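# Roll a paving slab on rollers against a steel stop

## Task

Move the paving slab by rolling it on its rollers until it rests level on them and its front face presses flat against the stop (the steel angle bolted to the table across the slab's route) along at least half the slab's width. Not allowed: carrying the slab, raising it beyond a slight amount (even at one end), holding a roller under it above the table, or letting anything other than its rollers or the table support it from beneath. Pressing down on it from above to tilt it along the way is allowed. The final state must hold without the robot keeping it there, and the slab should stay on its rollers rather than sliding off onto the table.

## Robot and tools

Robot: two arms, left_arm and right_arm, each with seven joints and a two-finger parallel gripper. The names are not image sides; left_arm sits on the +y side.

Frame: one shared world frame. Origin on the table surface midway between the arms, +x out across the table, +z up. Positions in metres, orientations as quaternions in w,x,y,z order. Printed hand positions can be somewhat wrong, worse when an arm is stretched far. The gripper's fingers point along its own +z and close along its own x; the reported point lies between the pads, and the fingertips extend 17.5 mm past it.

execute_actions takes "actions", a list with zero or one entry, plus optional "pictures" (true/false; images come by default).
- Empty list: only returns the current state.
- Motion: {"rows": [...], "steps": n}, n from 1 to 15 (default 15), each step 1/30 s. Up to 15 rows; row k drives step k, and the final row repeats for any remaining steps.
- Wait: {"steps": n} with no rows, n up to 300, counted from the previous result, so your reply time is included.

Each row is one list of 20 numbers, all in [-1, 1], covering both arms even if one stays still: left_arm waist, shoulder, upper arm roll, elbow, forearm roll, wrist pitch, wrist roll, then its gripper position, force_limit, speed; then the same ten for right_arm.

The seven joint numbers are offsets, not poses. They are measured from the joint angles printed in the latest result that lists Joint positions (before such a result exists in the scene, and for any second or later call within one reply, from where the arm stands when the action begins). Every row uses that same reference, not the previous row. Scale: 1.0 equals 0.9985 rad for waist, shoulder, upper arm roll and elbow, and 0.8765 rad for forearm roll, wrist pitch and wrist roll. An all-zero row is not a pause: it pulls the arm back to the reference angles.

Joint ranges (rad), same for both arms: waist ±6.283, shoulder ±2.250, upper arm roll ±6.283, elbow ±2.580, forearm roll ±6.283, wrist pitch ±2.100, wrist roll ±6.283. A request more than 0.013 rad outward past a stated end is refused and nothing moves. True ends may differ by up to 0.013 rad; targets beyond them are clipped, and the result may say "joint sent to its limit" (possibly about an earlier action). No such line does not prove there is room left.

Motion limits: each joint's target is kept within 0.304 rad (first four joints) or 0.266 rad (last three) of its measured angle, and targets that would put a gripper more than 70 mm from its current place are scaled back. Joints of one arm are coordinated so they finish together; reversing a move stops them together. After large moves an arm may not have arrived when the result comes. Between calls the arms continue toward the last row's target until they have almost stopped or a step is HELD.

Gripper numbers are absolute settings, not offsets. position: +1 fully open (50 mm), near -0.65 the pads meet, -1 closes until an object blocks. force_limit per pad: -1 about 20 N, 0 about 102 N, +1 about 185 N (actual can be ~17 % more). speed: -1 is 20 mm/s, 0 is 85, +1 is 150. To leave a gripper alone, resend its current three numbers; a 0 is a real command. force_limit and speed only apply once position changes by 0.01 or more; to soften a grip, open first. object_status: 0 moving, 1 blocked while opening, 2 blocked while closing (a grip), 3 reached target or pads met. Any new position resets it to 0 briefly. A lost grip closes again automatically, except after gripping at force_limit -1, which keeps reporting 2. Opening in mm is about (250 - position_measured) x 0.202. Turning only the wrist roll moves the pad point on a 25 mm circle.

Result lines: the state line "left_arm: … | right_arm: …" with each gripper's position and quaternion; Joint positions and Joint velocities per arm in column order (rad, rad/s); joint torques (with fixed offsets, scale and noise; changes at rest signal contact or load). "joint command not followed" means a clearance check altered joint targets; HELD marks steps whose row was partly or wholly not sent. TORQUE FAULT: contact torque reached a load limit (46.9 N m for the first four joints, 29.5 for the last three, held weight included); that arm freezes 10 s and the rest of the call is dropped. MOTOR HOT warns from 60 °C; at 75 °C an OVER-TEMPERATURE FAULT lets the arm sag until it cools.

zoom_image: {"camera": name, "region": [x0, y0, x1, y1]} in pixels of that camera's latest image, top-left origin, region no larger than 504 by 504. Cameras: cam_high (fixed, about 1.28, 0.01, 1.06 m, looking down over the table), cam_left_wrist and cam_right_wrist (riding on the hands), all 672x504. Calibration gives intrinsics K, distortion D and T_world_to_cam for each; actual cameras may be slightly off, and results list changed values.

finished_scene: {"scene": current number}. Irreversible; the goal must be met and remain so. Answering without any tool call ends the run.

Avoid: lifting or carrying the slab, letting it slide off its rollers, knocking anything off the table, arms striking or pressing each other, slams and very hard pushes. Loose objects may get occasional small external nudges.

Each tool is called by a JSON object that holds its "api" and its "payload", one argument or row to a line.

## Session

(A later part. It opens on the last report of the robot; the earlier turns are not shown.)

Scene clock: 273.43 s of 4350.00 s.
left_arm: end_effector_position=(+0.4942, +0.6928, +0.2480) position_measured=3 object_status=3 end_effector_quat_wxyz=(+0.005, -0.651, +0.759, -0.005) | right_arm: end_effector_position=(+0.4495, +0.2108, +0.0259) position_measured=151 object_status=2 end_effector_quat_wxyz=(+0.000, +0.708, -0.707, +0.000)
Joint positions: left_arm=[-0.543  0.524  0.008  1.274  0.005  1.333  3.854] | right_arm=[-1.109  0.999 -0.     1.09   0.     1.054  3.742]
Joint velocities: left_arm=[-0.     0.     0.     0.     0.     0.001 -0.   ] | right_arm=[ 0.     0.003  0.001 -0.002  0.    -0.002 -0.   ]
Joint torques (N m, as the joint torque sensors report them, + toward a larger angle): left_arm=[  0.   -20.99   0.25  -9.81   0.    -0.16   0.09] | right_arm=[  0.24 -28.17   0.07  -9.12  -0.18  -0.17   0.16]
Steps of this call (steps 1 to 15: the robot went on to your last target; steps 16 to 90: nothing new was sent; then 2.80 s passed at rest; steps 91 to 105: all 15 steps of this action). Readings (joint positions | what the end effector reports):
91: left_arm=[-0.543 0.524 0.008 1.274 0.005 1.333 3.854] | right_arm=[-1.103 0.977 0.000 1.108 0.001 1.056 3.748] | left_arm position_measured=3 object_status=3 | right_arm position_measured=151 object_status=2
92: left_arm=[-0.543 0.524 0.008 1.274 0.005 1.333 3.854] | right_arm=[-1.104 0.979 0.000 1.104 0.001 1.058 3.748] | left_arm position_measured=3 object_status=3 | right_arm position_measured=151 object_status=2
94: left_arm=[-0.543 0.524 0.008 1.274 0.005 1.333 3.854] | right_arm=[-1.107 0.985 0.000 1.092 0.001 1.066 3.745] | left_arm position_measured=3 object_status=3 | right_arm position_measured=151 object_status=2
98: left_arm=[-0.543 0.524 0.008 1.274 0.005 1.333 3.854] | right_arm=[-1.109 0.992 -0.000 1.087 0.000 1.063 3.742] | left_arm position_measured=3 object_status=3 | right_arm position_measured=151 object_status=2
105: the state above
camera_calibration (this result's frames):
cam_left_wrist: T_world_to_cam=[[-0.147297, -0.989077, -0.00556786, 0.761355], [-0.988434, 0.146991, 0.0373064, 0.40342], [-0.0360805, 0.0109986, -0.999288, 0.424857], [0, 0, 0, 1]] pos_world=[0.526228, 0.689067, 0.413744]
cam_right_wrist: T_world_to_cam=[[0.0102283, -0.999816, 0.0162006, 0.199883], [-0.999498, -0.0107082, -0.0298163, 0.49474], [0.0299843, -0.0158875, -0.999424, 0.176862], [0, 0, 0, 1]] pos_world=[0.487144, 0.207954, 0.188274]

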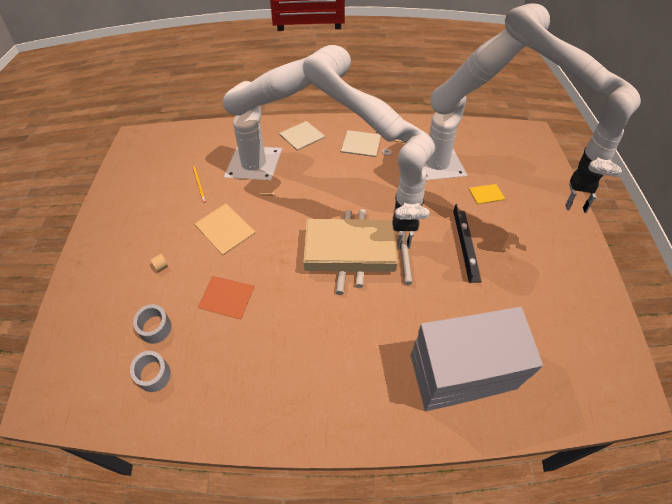

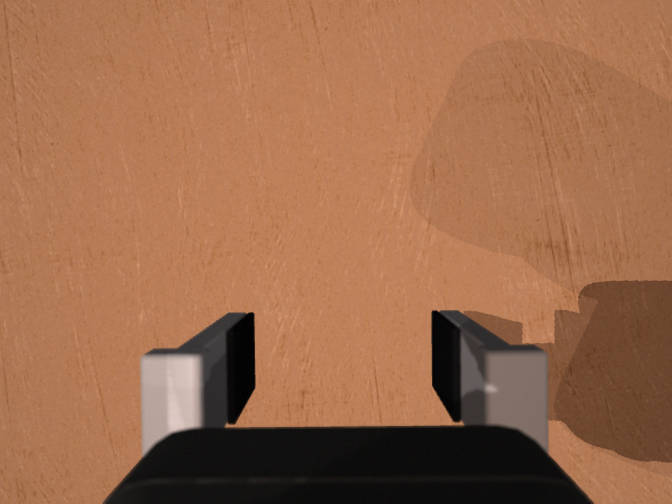

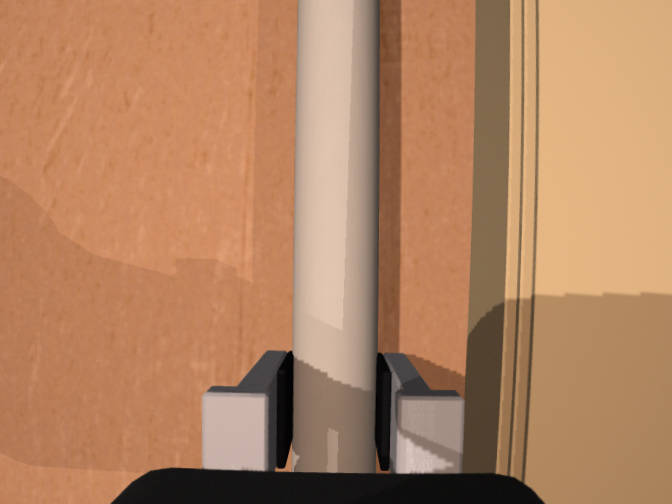

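{"api": "execute_actions", "payload": {
  "actions": [
    {"rows":[[0,0,0,0,0,0,0,1,0,0,0,0.002,0,0,0,-0.003,0,0.3,0,0],[0,0,0,0,0,0,0,1,0,0,0,0.002,0,0,0,-0.003,0,0.3,0,0],[0,0,0,0,0,0,0,1,0,0,0,0.002,0,0,0,-0.003,0,0.3,0,0],[0,0,0,0,0,0,0,1,0,0,0,0.002,0,0,0,-0.003,0,0.3,0,0],[0,0,0,0,0,0,0,1,0,0,0,0.002,0,0,0,-0.003,0,0.3,0,0],[0,0,0,0,0,0,0,1,0,0,0,0.002,0,0,0,-0.003,0,0.3,0,0],[0,0,0,0,0,0,0,1,0,0,0,-0.005,0,-0.002,0,0.01,0,0.3,0,0],[0,0,0,0,0,0,0,1,0,0,0,-0.012,0,-0.005,0,0.022,0,0.3,0,0],[0,0,0,0,0,0,0,1,0,0,0,-0.02,0,-0.009,0,0.037,0,0.3,0,0],[0,0,0,0,0,0,0,1,0,0,0,-0.03,0,-0.014,0,0.055,0,0.3,0,0],[0,0,0,0,0,0,0,1,0,0,0,-0.042,0,-0.021,0,0.078,0,0.3,0,0],[0,0,0,0,0,0,0,1,0,0,0,-0.056,0,-0.03,0,0.105,0,0.3,0,0],[0,0,0,0,0,0,0,1,0,0,0,-0.072,0,-0.042,0,0.135,0,0.3,0,0],[0,0,0,0,0,0,0,1,0,0,0,-0.09,0,-0.056,0,0.17,0,0.3,0,0],[0,0,0,0,0,0,0,1,0,0,0,-0.11,0,-0.075,0,0.21,0,0.3,0,0]],"steps":15}
  ]
}}

Scene clock: 277.33 s of 4350.00 s.
left_arm: end_effector_position=(+0.4942, +0.6928, +0.2480) position_measured=3 object_status=3 end_effector_quat_wxyz=(+0.005, -0.651, +0.759, -0.005) | right_arm: end_effector_position=(+0.4479, +0.2086, +0.0770) position_measured=107 object_status=3 end_effector_quat_wxyz=(+0.003, +0.708, -0.707, +0.001)
Joint positions: left_arm=[-0.543  0.524  0.008  1.274  0.005  1.333  3.854] | right_arm=[-1.109  0.934 -0.     1.053  0.     1.16   3.742]
Joint velocities: left_arm=[ 0.    -0.    -0.    -0.     0.001  0.001  0.001] | right_arm=[-0.    -0.419  0.    -0.321 -0.     0.716  0.   ]
Joint torques (N m, as the joint torque sensors report them, + toward a larger angle): left_arm=[  0.32 -20.79   0.44 -10.03   0.09  -0.25   0.13] | right_arm=[ -0.03 -30.56   0.56 -10.23  -0.15  -0.22   0.08]
Steps of this call (steps 1 to 15: the robot went on to your last target; steps 16 to 90: nothing new was sent; then 0.40 s passed at rest; steps 91 to 105: all 15 steps of this action). Readings (joint positions | what the end effector reports):
91: left_arm=[-0.543 0.524 0.008 1.274 0.005 1.333 3.854] | right_arm=[-1.109 1.000 -0.000 1.089 0.000 1.053 3.742] | left_arm position_measured=3 object_status=3 | right_arm position_measured=141 object_status=0
92: left_arm=[-0.543 0.524 0.008 1.274 0.005 1.333 3.854] | right_arm=[-1.109 1.000 -0.000 1.089 0.000 1.052 3.742] | left_arm position_measured=3 object_status=3 | right_arm position_measured=127 object_status=0
94: left_arm=[-0.543 0.524 0.008 1.274 0.005 1.333 3.854] | right_arm=[-1.109 1.001 -0.000 1.089 0.000 1.051 3.742] | left_arm position_measured=3 object_status=3 | right_arm position_measured=108 object_status=0
98: left_arm=[-0.543 0.524 0.008 1.274 0.005 1.333 3.854] | right_arm=[-1.109 0.997 -0.000 1.089 0.000 1.057 3.742] | left_arm position_measured=3 object_status=3 | right_arm position_measured=107 object_status=0
105: the state above
camera_calibration (this result's frames):
cam_left_wrist: T_world_to_cam=[[-0.147297, -0.989077, -0.00556855, 0.761356], [-0.988434, 0.146991, 0.0373054, 0.403421], [-0.0360794, 0.0109991, -0.999288, 0.424855], [0, 0, 0, 1]] pos_world=[0.526229, 0.689067, 0.413743]
cam_right_wrist: T_world_to_cam=[[0.0102851, -0.99975, 0.0198367, 0.196597], [-0.999571, -0.0108231, -0.0272088, 0.494565], [0.0274167, -0.0195483, -0.999433, 0.229848], [0, 0, 0, 1]] pos_world=[0.486029, 0.206394, 0.239274]

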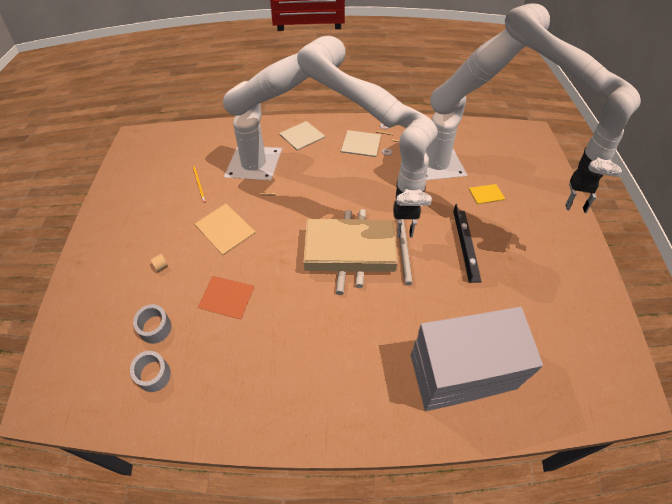

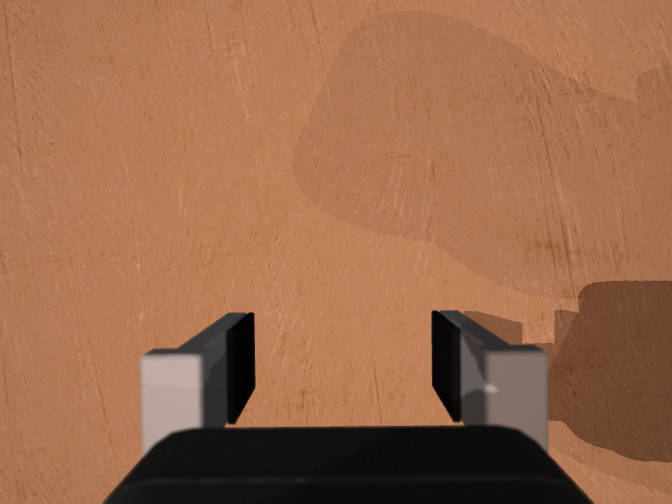

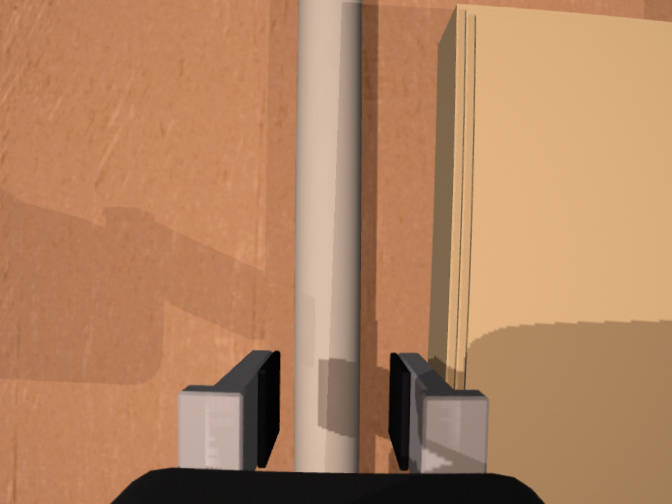

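{"api": "execute_actions", "payload": {
  "actions": [
    {"rows":[[0,0,0,0,0,0,0,1,0,0,0,-0.2,0,0.0,0,0.15,-0.9,1,0,0],[0,0,0,0,0,0,0,1,0,0,0,-0.2,0,0.0,0,0.15,-0.9,1,0,0],[0,0,0,0,0,0,0,1,0,0,0,-0.2,0,0.0,0,0.15,-0.9,1,0,0],[0,0,0,0,0,0,0,1,0,0,0,-0.25,0,0.05,0,0.15,-0.9,1,0,0],[0,0,0,0,0,0,0,1,0,0,0,-0.3,0,0.1,0,0.1,-0.9,1,0,0],[0,0,0,0,0,0,0,1,0,0,0,-0.35,0,0.2,0,0.05,-0.9,1,0,0],[0,0,0,0,0,0,0,1,0,0,0.38,-0.384,0,0.474,0,-0.109,-0.99,1,0,0]],"steps":15}
  ],
  "pictures": false
}}

Scene clock: 283.07 s of 4350.00 s.
left_arm: end_effector_position=(+0.4942, +0.6928, +0.2480) position_measured=3 object_status=3 end_effector_quat_wxyz=(+0.005, -0.651, +0.759, -0.005) | right_arm: end_effector_position=(+0.4824, +0.1146, +0.1963) position_measured=3 object_status=3 end_effector_quat_wxyz=(+0.043, -0.526, +0.850, +0.013)
Joint positions: left_arm=[-0.543  0.524  0.008  1.274  0.005  1.333  3.854] | right_arm=[-0.975  0.653 -0.001  1.221  0.     1.178  3.411]
Joint velocities: left_arm=[-0.     0.     0.     0.     0.     0.001  0.001] | right_arm=[ 0.66  -0.272  0.013  0.703  0.003 -0.311 -0.621]
Joint torques (N m, as the joint torque sensors report them, + toward a larger angle): left_arm=[  0.2  -20.59   0.35  -9.4   -0.01  -0.19   0.14] | right_arm=[ -1.05 -23.01  -0.8   -9.22  -0.03  -0.2   -0.02]
Steps of this call (steps 1 to 30: the robot went on to your last target; steps 31 to 90: nothing new was sent; then 2.23 s passed at rest; steps 91 to 105: all 15 steps of this action). Readings (joint positions | what the end effector reports):
91: left_arm=[-0.543 0.524 0.008 1.274 0.005 1.333 3.854] | right_arm=[-1.109 0.888 -0.000 1.015 0.000 1.238 3.741] | left_arm position_measured=3 object_status=3 | right_arm position_measured=97 object_status=0
92: left_arm=[-0.543 0.524 0.008 1.274 0.005 1.333 3.854] | right_arm=[-1.109 0.882 -0.000 1.018 0.000 1.240 3.733] | left_arm position_measured=3 object_status=3 | right_arm position_measured=83 object_status=0
94: left_arm=[-0.543 0.524 0.008 1.274 0.005 1.333 3.854] | right_arm=[-1.109 0.853 -0.000 1.026 0.000 1.249 3.687] | left_arm position_measured=3 object_status=3 | right_arm position_measured=55 object_status=0
98: left_arm=[-0.543 0.524 0.008 1.274 0.005 1.333 3.854] | right_arm=[-1.107 0.742 -0.001 1.069 -0.000 1.254 3.548] | left_arm position_measured=3 object_status=3 | right_arm position_measured=5 object_status=0
105: the state above

{"api": "execute_actions", "payload": {
  "actions": [
    {"rows":[[0,0,0,0,0,0,0,1,0,0,0.2457,-0.103,0.001,0.306,0,-0.1295,-0.9806,1,0,0]],"steps":15}
  ],
  "pictures": false
}}

{"api": "execute_actions", "payload": {
  "actions": [
    {"steps":25}
  ]
}}

Scene clock: 284.70 s of 4350.00 s.
left_arm: end_effector_position=(+0.4942, +0.6928, +0.2480) position_measured=3 object_status=3 end_effector_quat_wxyz=(+0.005, -0.651, +0.759, -0.005) | right_arm: end_effector_position=(+0.4748, -0.0621, +0.1603) position_measured=3 object_status=3 end_effector_quat_wxyz=(+0.000, -0.001, +1.000, +0.000)
Joint positions: left_arm=[-0.543  0.524  0.008  1.274  0.005  1.333  3.854] | right_arm=[-0.73   0.55  -0.     1.527  0.     1.065  2.552]
Joint velocities: left_arm=[-0.    -0.     0.    -0.     0.001 -0.001  0.   ] | right_arm=[ 0. -0. -0.  0.  0.  0. -0.]
Joint torques (N m, as the joint torque sensors report them, + toward a larger angle): left_arm=[  0.05 -20.85   0.42  -9.76   0.03  -0.22   0.14] | right_arm=[  0.01 -20.58   0.    -8.41  -0.2   -0.01  -0.05]
Steps of this call (steps 1 to 34: the robot went on to your last target; steps 35 to 49: all 15 steps of this action). Readings (joint positions | what the end effector reports):
35: left_arm=[-0.543 0.524 0.008 1.274 0.005 1.333 3.854] | right_arm=[-0.730 0.550 -0.000 1.526 0.000 1.065 2.873] | left_arm position_measured=3 object_status=3 | right_arm position_measured=3 object_status=3
36: left_arm=[-0.543 0.524 0.008 1.274 0.005 1.333 3.854] | right_arm=[-0.730 0.550 -0.000 1.526 0.000 1.065 2.864] | left_arm position_measured=3 object_status=3 | right_arm position_measured=3 object_status=3
38: left_arm=[-0.543 0.524 0.008 1.274 0.005 1.333 3.854] | right_arm=[-0.730 0.550 -0.000 1.526 0.000 1.065 2.813] | left_arm position_measured=3 object_status=3 | right_arm position_measured=3 object_status=3
42: left_arm=[-0.543 0.524 0.008 1.274 0.005 1.333 3.854] | right_arm=[-0.730 0.550 -0.000 1.527 0.000 1.065 2.653] | left_arm position_measured=3 object_status=3 | right_arm position_measured=3 object_status=3
49: the state above

Scene clock: 285.53 s of 4350.00 s.
left_arm: end_effector_position=(+0.4942, +0.6928, +0.2480) position_measured=3 object_status=3 end_effector_quat_wxyz=(+0.005, -0.651, +0.759, -0.005) | right_arm: end_effector_position=(+0.4748, -0.0621, +0.1603) position_measured=3 object_status=3 end_effector_quat_wxyz=(+0.000, -0.001, +1.000, +0.000)
Joint positions: left_arm=[-0.543  0.524  0.008  1.274  0.005  1.333  3.854] | right_arm=[-0.73   0.55  -0.     1.527  0.     1.065  2.552]
Joint velocities: left_arm=[-0.     0.    -0.    -0.     0.001  0.001 -0.001] | right_arm=[-0.001  0.    -0.    -0.     0.     0.    -0.   ]
Joint torques (N m, as the joint torque sensors report them, + toward a larger angle): left_arm=[  0.34 -20.87   0.6   -9.78  -0.23  -0.33   0.09] | right_arm=[  0.04 -20.26   0.25  -8.61  -0.07  -0.01   0.09]
Steps of this call (steps 1 to 15: the robot went on to your last target; steps 16 to 25: nothing new was sent). Readings (joint positions | what the end effector reports):
1: left_arm=[-0.543 0.524 0.008 1.274 0.005 1.333 3.854] | right_arm=[-0.730 0.550 -0.000 1.527 0.000 1.065 2.552] | left_arm position_measured=3 object_status=3 | right_arm position_measured=3 object_status=3
2: left_arm=[-0.543 0.524 0.008 1.274 0.005 1.333 3.854] | right_arm=[-0.730 0.550 -0.000 1.527 0.000 1.065 2.552] | left_arm position_measured=3 object_status=3 | right_arm position_measured=3 object_status=3
4: left_arm=[-0.543 0.524 0.008 1.274 0.005 1.333 3.854] | right_arm=[-0.730 0.550 -0.000 1.527 0.000 1.065 2.552] | left_arm position_measured=3 object_status=3 | right_arm position_measured=3 object_status=3
8: left_arm=[-0.543 0.524 0.008 1.274 0.005 1.333 3.854] | right_arm=[-0.730 0.550 -0.000 1.527 0.000 1.065 2.552] | left_arm position_measured=3 object_status=3 | right_arm position_measured=3 object_status=3
25: the state above
All arms were judged still, so your last target was given up. Only a new action makes them travel on or press farther. Fingers that are still opening or closing keep moving.
camera_calibration (this result's frames):
cam_left_wrist: T_world_to_cam=[[-0.147297, -0.989077, -0.00557013, 0.761358], [-0.988434, 0.146991, 0.0373032, 0.403424], [-0.036077, 0.0110004, -0.999288, 0.424852], [0, 0, 0, 1]] pos_world=[0.526231, 0.689068, 0.413742]
cam_right_wrist: T_world_to_cam=[[-0.999826, -0.0110374, 0.0150235, 0.465834], [-0.0114834, 0.999486, -0.0299287, 0.114778], [-0.0146854, -0.030096, -0.999439, 0.326455], [0, 0, 0, 1]] pos_world=[0.471865, -0.0997521, 0.322709]

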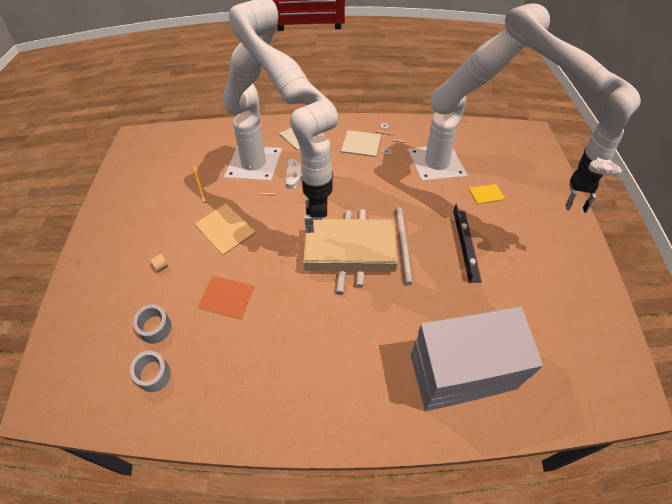

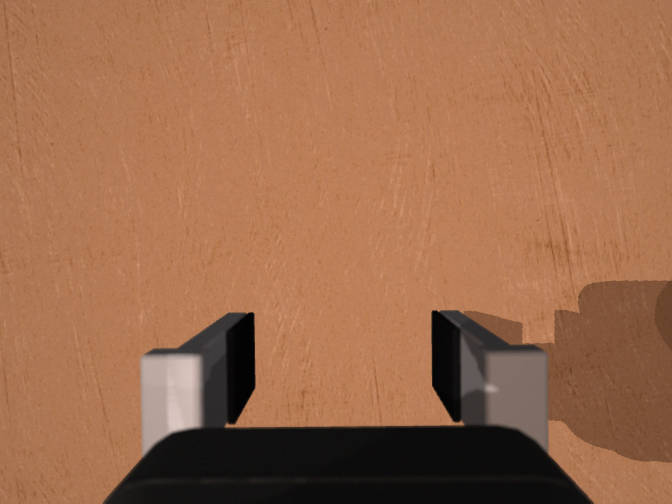

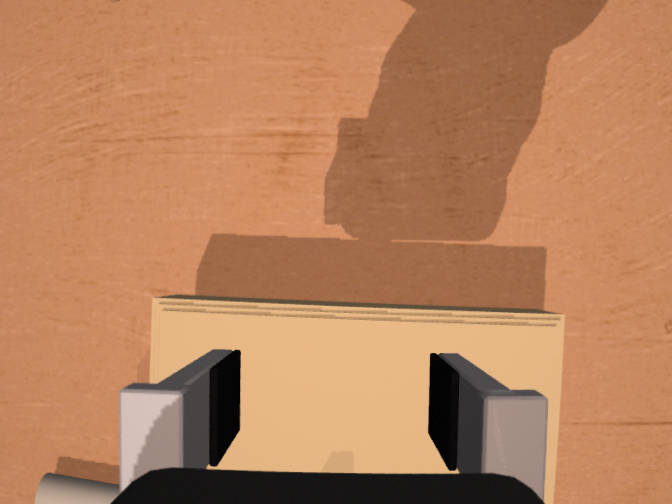

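{"api": "execute_actions", "payload": {
  "actions": [
    {"rows":[[0,0,0,0,0,0,0,1,0,0,-0.004,0.004,0,0.02,0,-0.025,-0.005,1,0,0],[0,0,0,0,0,0,0,1,0,0,-0.008,0.008,0,0.04,0,-0.05,-0.01,1,0,0],[0,0,0,0,0,0,0,1,0,0,-0.012,0.014,0,0.055,0,-0.075,-0.015,1,0,0],[0,0,0,0,0,0,0,1,0,0,-0.017,0.021,0,0.07,0,-0.10,-0.02,1,0,0],[0,0,0,0,0,0,0,1,0,0,-0.017,0.028,0,0.082,0,-0.125,-0.02,1,0,0],[0,0,0,0,0,0,0,1,0,0,-0.017,0.036,0,0.094,0,-0.15,-0.02,1,0,0],[0,0,0,0,0,0,0,1,0,0,-0.017,0.044,0,0.105,0,-0.17,-0.02,1,0,0],[0,0,0,0,0,0,0,1,0,0,-0.017,0.052,0,0.116,0,-0.19,-0.02,1,0,0],[0,0,0,0,0,0,0,1,0,0,-0.017,0.059,0,0.125,0,-0.21,-0.02,1,0,0],[0,0,0,0,0,0,0,1,0,0,-0.017,0.066,0,0.132,0,-0.225,-0.02,1,0,0],[0,0,0,0,0,0,0,1,0,0,-0.017,0.071,0,0.1375,0,-0.238,-0.02,1,0,0]],"steps":15}
  ],
  "pictures": false
}}

Scene clock: 293.07 s of 4350.00 s.
left_arm: end_effector_position=(+0.4942, +0.6928, +0.2480) position_measured=3 object_status=3 end_effector_quat_wxyz=(+0.005, -0.651, +0.759, -0.005) | right_arm: end_effector_position=(+0.4603, -0.0620, +0.0912) position_measured=3 object_status=3 end_effector_quat_wxyz=(+0.001, -0.001, +1.000, +0.000)
Joint positions: left_arm=[-0.543  0.524  0.008  1.274  0.005  1.333  3.854] | right_arm=[-0.747  0.619 -0.     1.664  0.     0.858  2.534]
Joint velocities: left_arm=[ 0. -0. -0. -0.  0.  0. -0.] | right_arm=[-0.002  0.012  0.002  0.009  0.    -0.033  0.   ]
Joint torques (N m, as the joint torque sensors report them, + toward a larger angle): left_arm=[  0.27 -20.77   0.15  -9.58  -0.09  -0.21   0.03] | right_arm=[ -0.28 -20.97   0.17  -7.54  -0.31  -0.06   0.24]
Steps of this call (steps 1 to 90: nothing new was sent; then 4.03 s passed at rest; steps 91 to 105: all 15 steps of this action). Readings (joint positions | what the end effector reports):
91: left_arm=[-0.543 0.524 0.008 1.274 0.005 1.333 3.854] | right_arm=[-0.730 0.550 0.000 1.528 0.000 1.064 2.552] | left_arm position_measured=3 object_status=3 | right_arm position_measured=3 object_status=3
92: left_arm=[-0.543 0.524 0.008 1.274 0.005 1.333 3.854] | right_arm=[-0.732 0.551 0.000 1.532 0.000 1.058 2.551] | left_arm position_measured=3 object_status=3 | right_arm position_measured=3 object_status=3
94: left_arm=[-0.543 0.524 0.008 1.274 0.005 1.333 3.854] | right_arm=[-0.737 0.557 0.001 1.556 0.001 1.031 2.545] | left_arm position_measured=3 object_status=3 | right_arm position_measured=3 object_status=3
98: left_arm=[-0.543 0.524 0.008 1.274 0.005 1.333 3.854] | right_arm=[-0.746 0.582 -0.001 1.611 0.000 0.950 2.535] | left_arm position_measured=3 object_status=3 | right_arm position_measured=3 object_status=3
105: the state above

{"api": "execute_actions", "payload": {
  "actions": [
    {"rows":[[0,0,0,0,0,0,0,1,0,0,0,0.003,0,0.002,0,-0.006,0,1,0,0],[0,0,0,0,0,0,0,1,0,0,0,0.006,0,0.004,0,-0.012,0,1,0,0],[0,0,0,0,0,0,0,1,0,0,0,0.009,0,0.005,0,-0.017,0,1,0,0],[0,0,0,0,0,0,0,1,0,0,0,0.012,0,0.007,0,-0.022,0,1,0,0],[0,0,0,0,0,0,0,1,0,0,0,0.014,0,0.008,0,-0.026,0,1,0,0],[0,0,0,0,0,0,0,1,0,0,0,0.016,0,0.009,0,-0.029,0,1,0,0],[0,0,0,0,0,0,0,1,0,0,0,0.018,0,0.010,0,-0.032,0,1,0,0],[0,0,0,0,0,0,0,1,0,0,0,0.020,0,0.011,0,-0.035,0,1,0,0],[0,0,0,0,0,0,0,1,0,0,0,0.022,0,0.012,0,-0.038,0,1,0,0],[0,0,0,0,0,0,0,1,0,0,0,0.023,0,0.013,0,-0.041,0,1,0,0]],"steps":15}
  ]
}}

Scene clock: 295.40 s of 4350.00 s.
left_arm: end_effector_position=(+0.4942, +0.6928, +0.2480) position_measured=3 object_status=3 end_effector_quat_wxyz=(+0.005, -0.651, +0.759, -0.005) | right_arm: end_effector_position=(+0.4606, -0.0610, +0.0796) position_measured=3 object_status=3 end_effector_quat_wxyz=(+0.002, -0.001, +1.000, +0.002)
Joint positions: left_arm=[-0.543  0.524  0.008  1.274  0.005  1.333  3.854] | right_arm=[-0.747  0.637 -0.001  1.676 -0.     0.824  2.534]
Joint velocities: left_arm=[-0.    -0.    -0.     0.    -0.    -0.    -0.001] | right_arm=[-0.    -0.001  0.     0.    -0.    -0.001 -0.   ]
Joint torques (N m, as the joint torque sensors report them, + toward a larger angle): left_arm=[  0.03 -20.89   0.46  -9.75   0.1   -0.28   0.34] | right_arm=[  0.13 -16.61   0.41  -6.77   0.1   -1.42   0.16]
Steps of this call (steps 1 to 15: the robot went on to your last target; steps 16 to 55: nothing new was sent; steps 56 to 70: all 15 steps of this action). Readings (joint positions | what the end effector reports):
56: left_arm=[-0.543 0.524 0.008 1.274 0.005 1.333 3.854] | right_arm=[-0.747 0.621 -0.000 1.664 0.000 0.856 2.534] | left_arm position_measured=3 object_status=3 | right_arm position_measured=3 object_status=3
57: left_arm=[-0.543 0.524 0.008 1.274 0.005 1.333 3.854] | right_arm=[-0.747 0.622 -0.000 1.665 0.000 0.853 2.534] | left_arm position_measured=3 object_status=3 | right_arm position_measured=3 object_status=3
59: left_arm=[-0.543 0.524 0.008 1.274 0.005 1.333 3.854] | right_arm=[-0.747 0.627 -0.000 1.668 0.000 0.846 2.534] | left_arm position_measured=3 object_status=3 | right_arm position_measured=3 object_status=3
63: left_arm=[-0.543 0.524 0.008 1.274 0.005 1.333 3.854] | right_arm=[-0.747 0.633 -0.000 1.672 -0.000 0.834 2.534] | left_arm position_measured=3 object_status=3 | right_arm position_measured=3 object_status=3
70: the state above
camera_calibration (this result's frames):
cam_left_wrist: T_world_to_cam=[[-0.147297, -0.989077, -0.00557207, 0.761361], [-0.988434, 0.146991, 0.0373007, 0.403426], [-0.0360742, 0.0110019, -0.999289, 0.424849], [0, 0, 0, 1]] pos_world=[0.526233, 0.68907, 0.41374]
cam_right_wrist: T_world_to_cam=[[-0.99987, -0.0108623, 0.0119049, 0.453118], [-0.0111792, 0.999576, -0.0268827, 0.110741], [-0.0116078, -0.0270123, -0.999568, 0.244374], [0, 0, 0, 1]] pos_world=[0.457133, -0.0991707, 0.241852]

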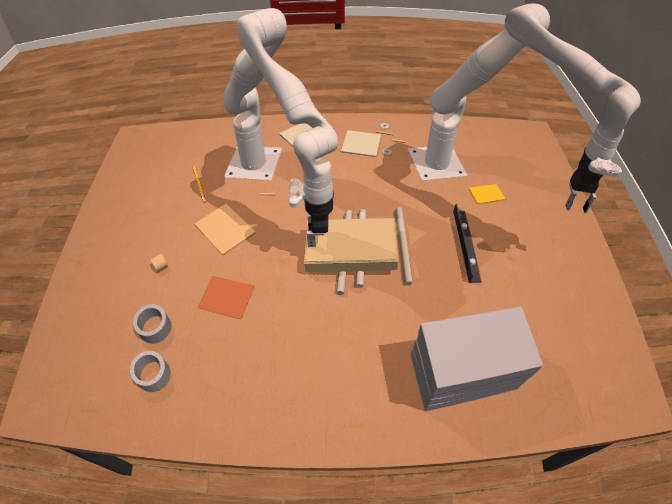

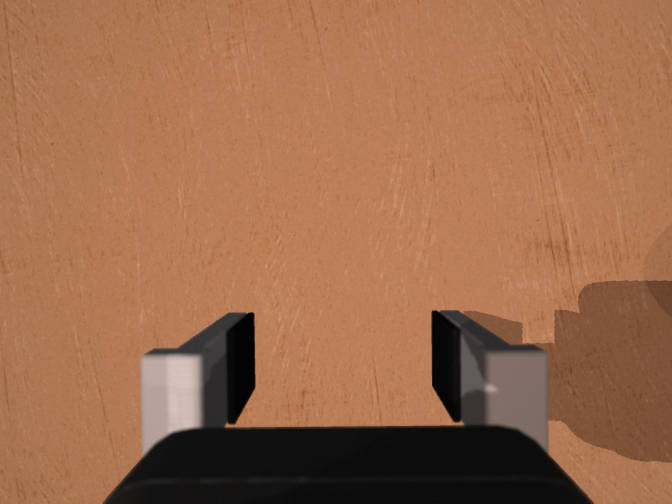

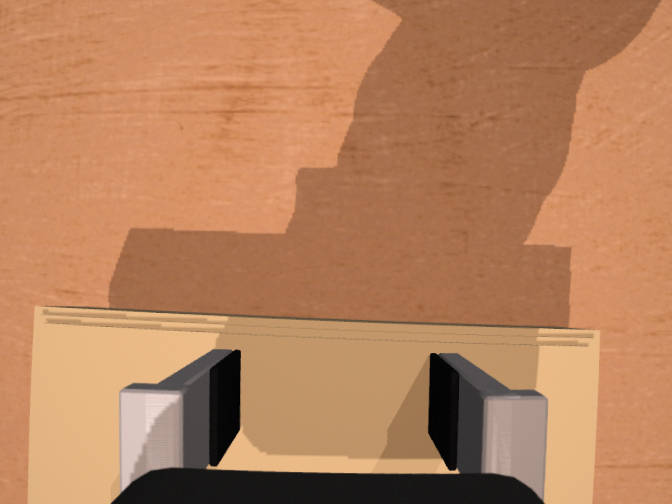

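{"api": "execute_actions", "payload": {
  "actions": [
    {"rows":[[0,0,0,0,0,0,0,1,0,0,-0.002,0.006,0,0.000,0,-0.001,-0.002,1,0,0],[0,0,0,0,0,0,0,1,0,0,-0.005,0.008,0,-0.003,0,0.001,-0.006,1,0,0],[0,0,0,0,0,0,0,1,0,0,-0.008,0.010,0,-0.007,0,0.003,-0.009,1,0,0],[0,0,0,0,0,0,0,1,0,0,-0.011,0.012,0,-0.011,0,0.006,-0.013,1,0,0],[0,0,0,0,0,0,0,1,0,0,-0.014,0.013,0,-0.015,0,0.008,-0.016,1,0,0],[0,0,0,0,0,0,0,1,0,0,-0.017,0.015,0,-0.019,0,0.010,-0.020,1,0,0],[0,0,0,0,0,0,0,1,0,0,-0.020,0.017,0,-0.023,0,0.013,-0.023,1,0,0],[0,0,0,0,0,0,0,1,0,0,-0.024,0.019,0,-0.027,0,0.015,-0.027,1,0,0],[0,0,0,0,0,0,0,1,0,0,-0.027,0.020,0,-0.031,0,0.017,-0.030,1,0,0],[0,0,0,0,0,0,0,1,0,0,-0.030,0.022,0,-0.035,0,0.020,-0.034,1,0,0],[0,0,0,0,0,0,0,1,0,0,-0.033,0.024,0,-0.039,0,0.022,-0.037,1,0,0],[0,0,0,0,0,0,0,1,0,0,-0.0365,0.026,0,-0.043,0,0.025,-0.041,1,0,0]],"steps":15}
  ]
}}

Scene clock: 301.70 s of 4350.00 s.
left_arm: end_effector_position=(+0.4942, +0.6928, +0.2480) position_measured=3 object_status=3 end_effector_quat_wxyz=(+0.005, -0.651, +0.759, -0.005) | right_arm: end_effector_position=(+0.4628, -0.0375, +0.0825) position_measured=3 object_status=3 end_effector_quat_wxyz=(+0.005, -0.001, +1.000, +0.005)
Joint positions: left_arm=[-0.543  0.524  0.008  1.274  0.005  1.333  3.854] | right_arm=[-0.782  0.653 -0.001  1.629 -0.001  0.846  2.499]
Joint velocities: left_arm=[ 0.     0.     0.    -0.    -0.001 -0.     0.   ] | right_arm=[-0.023 -0.01  -0.014 -0.034 -0.011  0.007 -0.014]
Joint torques (N m, as the joint torque sensors report them, + toward a larger angle): left_arm=[ -0.13 -20.66   0.35  -9.71   0.08  -0.29   0.24] | right_arm=[  1.02 -12.36   1.28  -2.9    0.53  -0.27  -0.12]
Steps of this call (steps 1 to 15: the robot went on to your last target; steps 16 to 90: nothing new was sent; then 2.80 s passed at rest; steps 91 to 105: all 15 steps of this action). Readings (joint positions | what the end effector reports):
91: left_arm=[-0.543 0.524 0.008 1.274 0.005 1.333 3.854] | right_arm=[-0.748 0.637 -0.000 1.676 -0.000 0.824 2.534] | left_arm position_measured=3 object_status=3 | right_arm position_measured=3 object_status=3
92: left_arm=[-0.543 0.524 0.008 1.274 0.005 1.333 3.854] | right_arm=[-0.749 0.638 0.000 1.675 0.000 0.825 2.533] | left_arm position_measured=3 object_status=3 | right_arm position_measured=3 object_status=3
94: left_arm=[-0.543 0.524 0.008 1.274 0.005 1.333 3.854] | right_arm=[-0.753 0.641 0.001 1.670 0.001 0.828 2.528] | left_arm position_measured=3 object_status=3 | right_arm position_measured=3 object_status=3
98: left_arm=[-0.543 0.524 0.008 1.274 0.005 1.333 3.854] | right_arm=[-0.764 0.646 0.001 1.655 0.000 0.836 2.516] | left_arm position_measured=3 object_status=3 | right_arm position_measured=3 object_status=3
105: the state above
camera_calibration (this result's frames):
cam_left_wrist: T_world_to_cam=[[-0.147297, -0.989077, -0.00557296, 0.761362], [-0.988434, 0.146991, 0.0372997, 0.403428], [-0.0360731, 0.0110026, -0.999289, 0.424847], [0, 0, 0, 1]] pos_world=[0.526234, 0.68907, 0.41374]
cam_right_wrist: T_world_to_cam=[[-0.999929, -0.0103375, 0.00591883, 0.45601], [-0.0104592, 0.999726, -0.0209241, 0.0865807], [-0.00570091, -0.0209845, -0.999764, 0.245402], [0, 0, 0, 1]] pos_world=[0.458282, -0.0766933, 0.244457]

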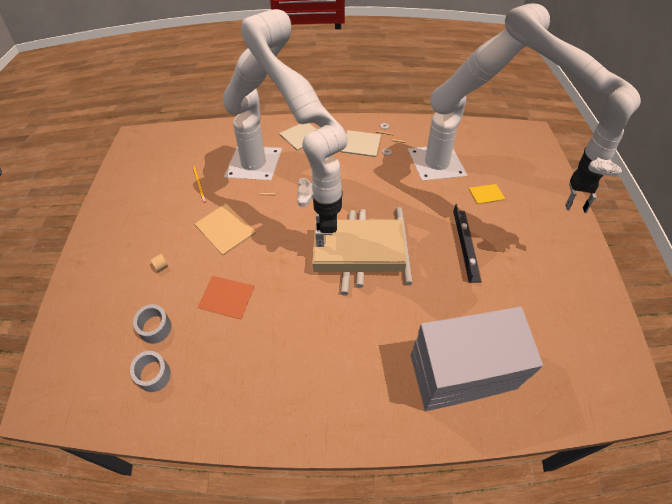

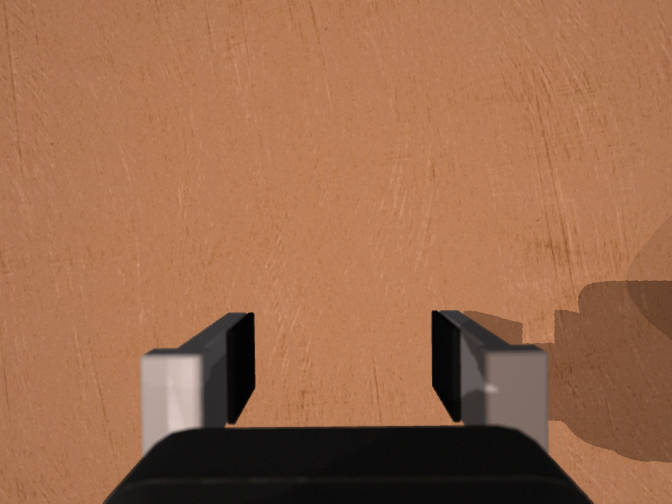

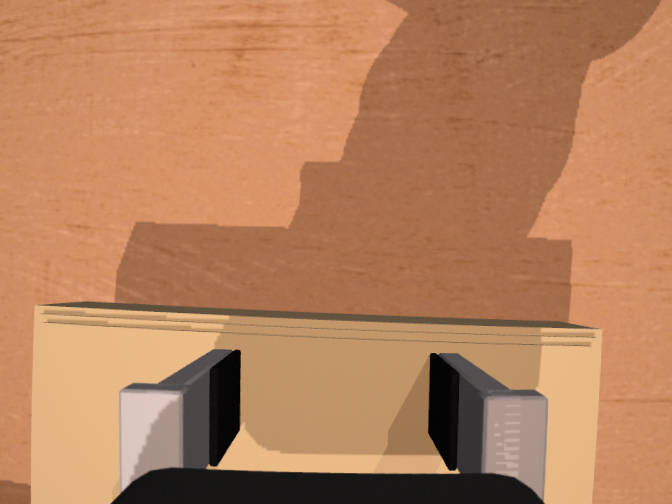

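{"api": "execute_actions", "payload": {
  "actions": [
    {"rows":[[0,0,0,0,0,0,0,1,0,0,-0.001,0.011,0,0.005,0,-0.002,-0.001,1,0,0],[0,0,0,0,0,0,0,1,0,0,-0.001,0.013,0,0.006,0,-0.006,-0.001,1,0,0],[0,0,0,0,0,0,0,1,0,0,-0.0015,0.015,0,0.007,0,-0.0095,-0.001,1,0,0],[0,0,0,0,0,0,0,1,0,0,-0.0015,0.015,0,0.007,0,-0.0095,-0.001,1,0,0],[0,0,0,0,0,0,0,1,0,0,-0.0015,0.015,0,0.007,0,-0.0095,-0.001,1,0,0],[0,0,0,0,0,0,0,1,0,0,-0.005,0.017,0,0.002,0,-0.007,-0.005,1,0,0],[0,0,0,0,0,0,0,1,0,0,-0.008,0.020,0,-0.003,0,-0.004,-0.009,1,0,0],[0,0,0,0,0,0,0,1,0,0,-0.012,0.022,0,-0.007,0,-0.001,-0.013,1,0,0],[0,0,0,0,0,0,0,1,0,0,-0.015,0.024,0,-0.012,0,0.002,-0.017,1,0,0],[0,0,0,0,0,0,0,1,0,0,-0.019,0.027,0,-0.017,0,0.005,-0.021,1,0,0],[0,0,0,0,0,0,0,1,0,0,-0.022,0.029,0,-0.022,0,0.008,-0.025,1,0,0],[0,0,0,0,0,0,0,1,0,0,-0.026,0.031,0,-0.027,0,0.010,-0.029,1,0,0],[0,0,0,0,0,0,0,1,0,0,-0.029,0.033,0,-0.031,0,0.013,-0.033,1,0,0],[0,0,0,0,0,0,0,1,0,0,-0.033,0.036,0,-0.036,0,0.016,-0.037,1,0,0],[0,0,0,0,0,0,0,1,0,0,-0.036,0.038,0,-0.041,0,0.019,-0.041,1,0,0]],"steps":15}
  ]
}}

Scene clock: 307.63 s of 4350.00 s.
left_arm: end_effector_position=(+0.4942, +0.6928, +0.2480) position_measured=3 object_status=3 end_effector_quat_wxyz=(+0.005, -0.651, +0.759, -0.005) | right_arm: end_effector_position=(+0.4643, -0.0202, +0.0810) position_measured=3 object_status=3 end_effector_quat_wxyz=(+0.006, +0.000, +1.000, +0.005)
Joint positions: left_arm=[-0.543  0.524  0.008  1.274  0.005  1.333  3.854] | right_arm=[-0.81   0.674  0.     1.592 -0.     0.86   2.47 ]
Joint velocities: left_arm=[-0.    -0.    -0.     0.     0.    -0.001  0.001] | right_arm=[-0.103  0.047 -0.008 -0.163 -0.006  0.067 -0.105]
Joint torques (N m, as the joint torque sensors report them, + toward a larger angle): left_arm=[  0.24 -20.68   0.45  -9.69  -0.15  -0.09   0.01] | right_arm=[-1.44 -8.47 -0.8  -1.36 -0.37 -1.37 -0.05]
Steps of this call (steps 1 to 15: the robot went on to your last target; steps 16 to 90: nothing new was sent; then 2.43 s passed at rest; steps 91 to 105: all 15 steps of this action). Readings (joint positions | what the end effector reports):
91: left_arm=[-0.543 0.524 0.008 1.274 0.005 1.333 3.854] | right_arm=[-0.784 0.653 -0.001 1.629 -0.001 0.847 2.498] | left_arm position_measured=3 object_status=3 | right_arm position_measured=3 object_status=3
92: left_arm=[-0.543 0.524 0.008 1.274 0.005 1.333 3.854] | right_arm=[-0.783 0.654 -0.001 1.629 -0.001 0.846 2.498] | left_arm position_measured=3 object_status=3 | right_arm position_measured=3 object_status=3
94: left_arm=[-0.543 0.524 0.008 1.274 0.005 1.333 3.854] | right_arm=[-0.783 0.657 -0.001 1.631 -0.001 0.842 2.498] | left_arm position_measured=3 object_status=3 | right_arm position_measured=3 object_status=3
98: left_arm=[-0.543 0.524 0.008 1.274 0.005 1.333 3.854] | right_arm=[-0.788 0.662 0.001 1.626 0.001 0.844 2.493] | left_arm position_measured=3 object_status=3 | right_arm position_measured=3 object_status=3
105: the state above
camera_calibration (this result's frames):
cam_left_wrist: T_world_to_cam=[[-0.147297, -0.989077, -0.00557376, 0.761363], [-0.988434, 0.146991, 0.0372984, 0.403429], [-0.0360717, 0.0110032, -0.999289, 0.424845], [0, 0, 0, 1]] pos_world=[0.526235, 0.689071, 0.413739]
cam_right_wrist: T_world_to_cam=[[-0.99996, -0.00842976, 0.00283061, 0.45805], [-0.00848603, 0.999754, -0.020494, 0.0682355], [-0.00265715, -0.0205173, -0.999786, 0.242907], [0, 0, 0, 1]] pos_world=[0.459257, -0.0593737, 0.242957]

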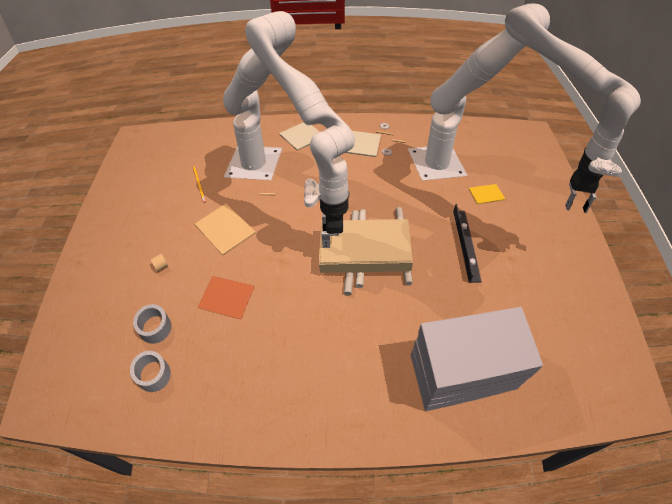

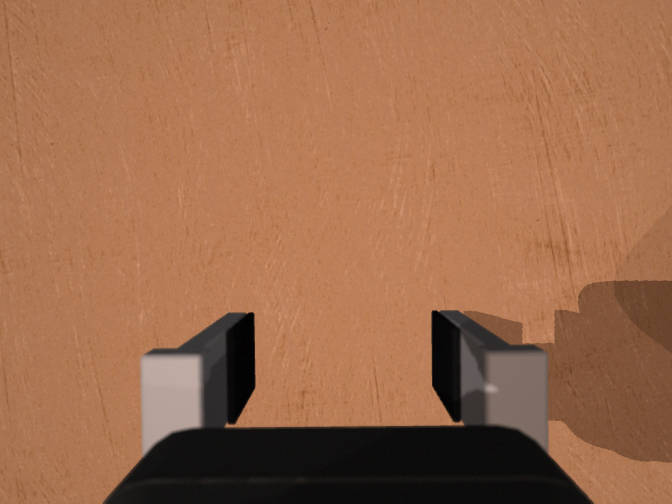

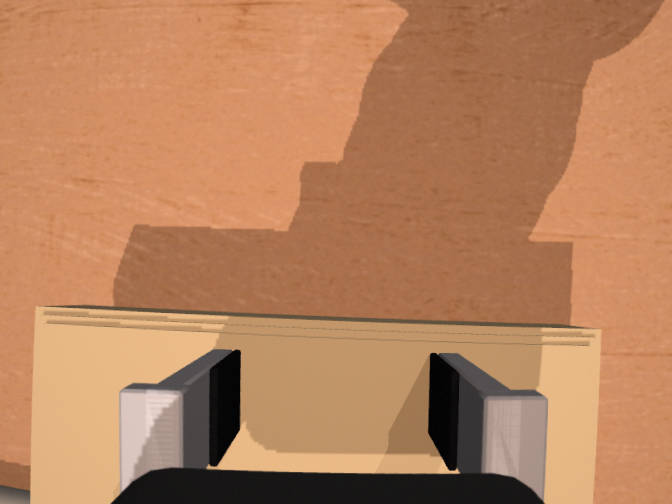

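{"api": "zoom_image", "payload": {
  "camera": "cam_high",
  "region": [300, 190, 500, 310]
}}

Region (300, 190, 500, 310) of cam_high's 672x504 image, scaled by 2.520, with more detail than that image has; it fills the top 302 rows of this view, and the rest is white.

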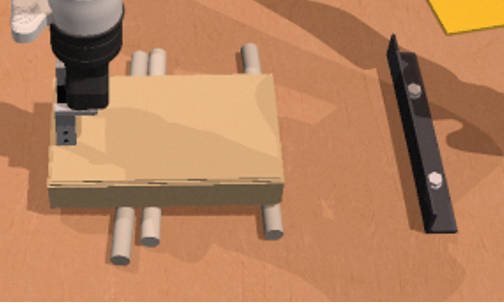

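{"api": "execute_actions", "payload": {
  "actions": [
    {"rows":[[0,0,0,0,0,0,0,1,0,0,-0.006,0.014,0,-0.005,0,0.005,-0.007,1,0,0],[0,0,0,0,0,0,0,1,0,0,-0.009,0.016,0,-0.010,0,0.009,-0.011,1,0,0],[0,0,0,0,0,0,0,1,0,0,-0.013,0.018,0,-0.015,0,0.012,-0.015,1,0,0],[0,0,0,0,0,0,0,1,0,0,-0.016,0.020,0,-0.021,0,0.016,-0.0185,1,0,0],[0,0,0,0,0,0,0,1,0,0,-0.020,0.022,0,-0.026,0,0.019,-0.022,1,0,0],[0,0,0,0,0,0,0,1,0,0,-0.023,0.025,0,-0.031,0,0.023,-0.026,1,0,0],[0,0,0,0,0,0,0,1,0,0,-0.026,0.027,0,-0.036,0,0.027,-0.0295,1,0,0],[0,0,0,0,0,0,0,1,0,0,-0.030,0.029,0,-0.042,0,0.030,-0.033,1,0,0],[0,0,0,0,0,0,0,1,0,0,-0.033,0.032,0,-0.047,0,0.034,-0.037,1,0,0],[0,0,0,0,0,0,0,1,0,0,-0.036,0.034,0,-0.052,0,0.037,-0.041,1,0,0],[0,0,0,0,0,0,0,1,0,0,-0.040,0.036,0,-0.057,0,0.041,-0.044,1,0,0],[0,0,0,0,0,0,0,1,0,0,-0.043,0.038,0,-0.063,0,0.045,-0.048,1,0,0],[0,0,0,0,0,0,0,1,0,0,-0.047,0.041,0,-0.068,0,0.048,-0.052,1,0,0],[0,0,0,0,0,0,0,1,0,0,-0.050,0.043,0,-0.073,0,0.052,-0.0555,1,0,0]],"steps":15}
  ]
}}

Scene clock: 316.37 s of 4350.00 s.
left_arm: end_effector_position=(+0.4942, +0.6928, +0.2480) position_measured=3 object_status=3 end_effector_quat_wxyz=(+0.005, -0.651, +0.759, -0.005) | right_arm: end_effector_position=(+0.4671, +0.0096, +0.0848) position_measured=3 object_status=3 end_effector_quat_wxyz=(+0.009, +0.001, +1.000, +0.005)
Joint positions: left_arm=[-0.543  0.524  0.008  1.274  0.005  1.333  3.854] | right_arm=[-0.855  0.703  0.003  1.517  0.003  0.901  2.425]
Joint velocities: left_arm=[-0.    -0.    -0.    -0.001  0.    -0.     0.   ] | right_arm=[-0.064  0.055 -0.002 -0.126  0.001  0.059 -0.08 ]
Joint torques (N m, as the joint torque sensors report them, + toward a larger angle): left_arm=[ -0.12 -20.57   0.01  -9.67  -0.03  -0.19   0.  ] | right_arm=[ -1.01 -13.69  -1.82  -1.92  -1.3    0.65  -0.42]
Steps of this call (steps 1 to 30: the robot went on to your last target; steps 31 to 90: nothing new was sent; then 5.23 s passed at rest; steps 91 to 105: all 15 steps of this action). Readings (joint positions | what the end effector reports):
91: left_arm=[-0.543 0.524 0.008 1.274 0.005 1.333 3.854] | right_arm=[-0.817 0.675 -0.001 1.580 -0.001 0.865 2.463] | left_arm position_measured=3 object_status=3 | right_arm position_measured=3 object_status=3
92: left_arm=[-0.543 0.524 0.008 1.274 0.005 1.333 3.854] | right_arm=[-0.817 0.675 -0.001 1.579 -0.001 0.866 2.463] | left_arm position_measured=3 object_status=3 | right_arm position_measured=3 object_status=3
94: left_arm=[-0.543 0.524 0.008 1.274 0.005 1.333 3.854] | right_arm=[-0.821 0.678 0.002 1.574 0.001 0.872 2.459] | left_arm position_measured=3 object_status=3 | right_arm position_measured=3 object_status=3
98: left_arm=[-0.543 0.524 0.008 1.274 0.005 1.333 3.854] | right_arm=[-0.833 0.685 0.002 1.554 0.001 0.883 2.447] | left_arm position_measured=3 object_status=3 | right_arm position_measured=3 object_status=3
105: the state above
camera_calibration (this result's frames):
cam_left_wrist: T_world_to_cam=[[-0.147297, -0.989077, -0.00557452, 0.761364], [-0.988434, 0.146992, 0.0372974, 0.40343], [-0.0360706, 0.0110039, -0.999289, 0.424843], [0, 0, 0, 1]] pos_world=[0.526235, 0.689071, 0.413739]
cam_right_wrist: T_world_to_cam=[[-0.999966, -0.00765276, -0.00302094, 0.461581], [-0.00759229, 0.99978, -0.0195454, 0.0381155], [0.00316985, -0.0195218, -0.999804, 0.244568], [0, 0, 0, 1]] pos_world=[0.461079, -0.0298003, 0.246659]

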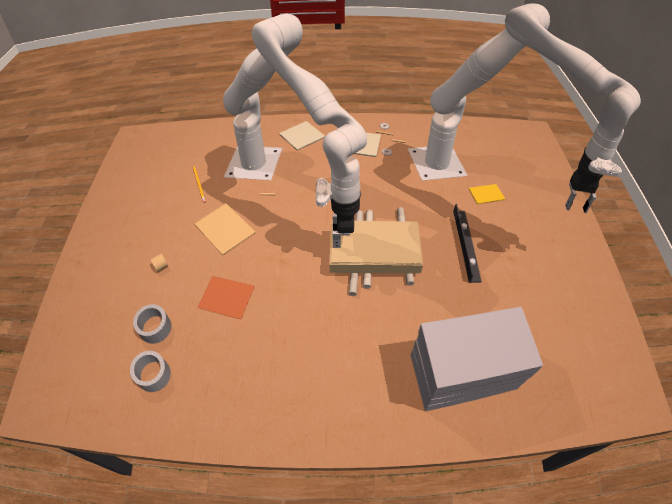

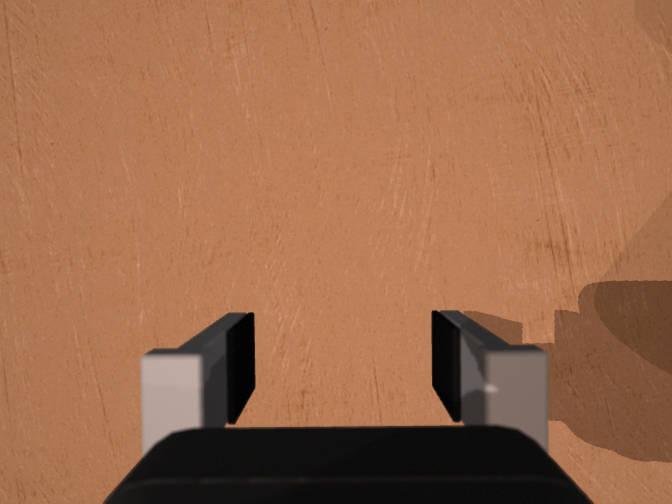

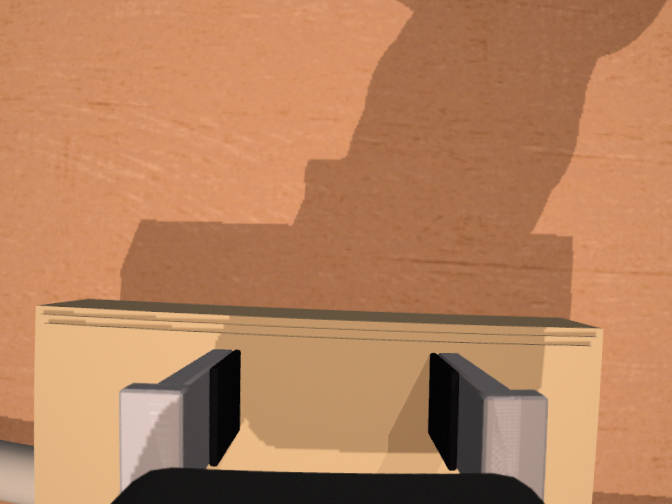

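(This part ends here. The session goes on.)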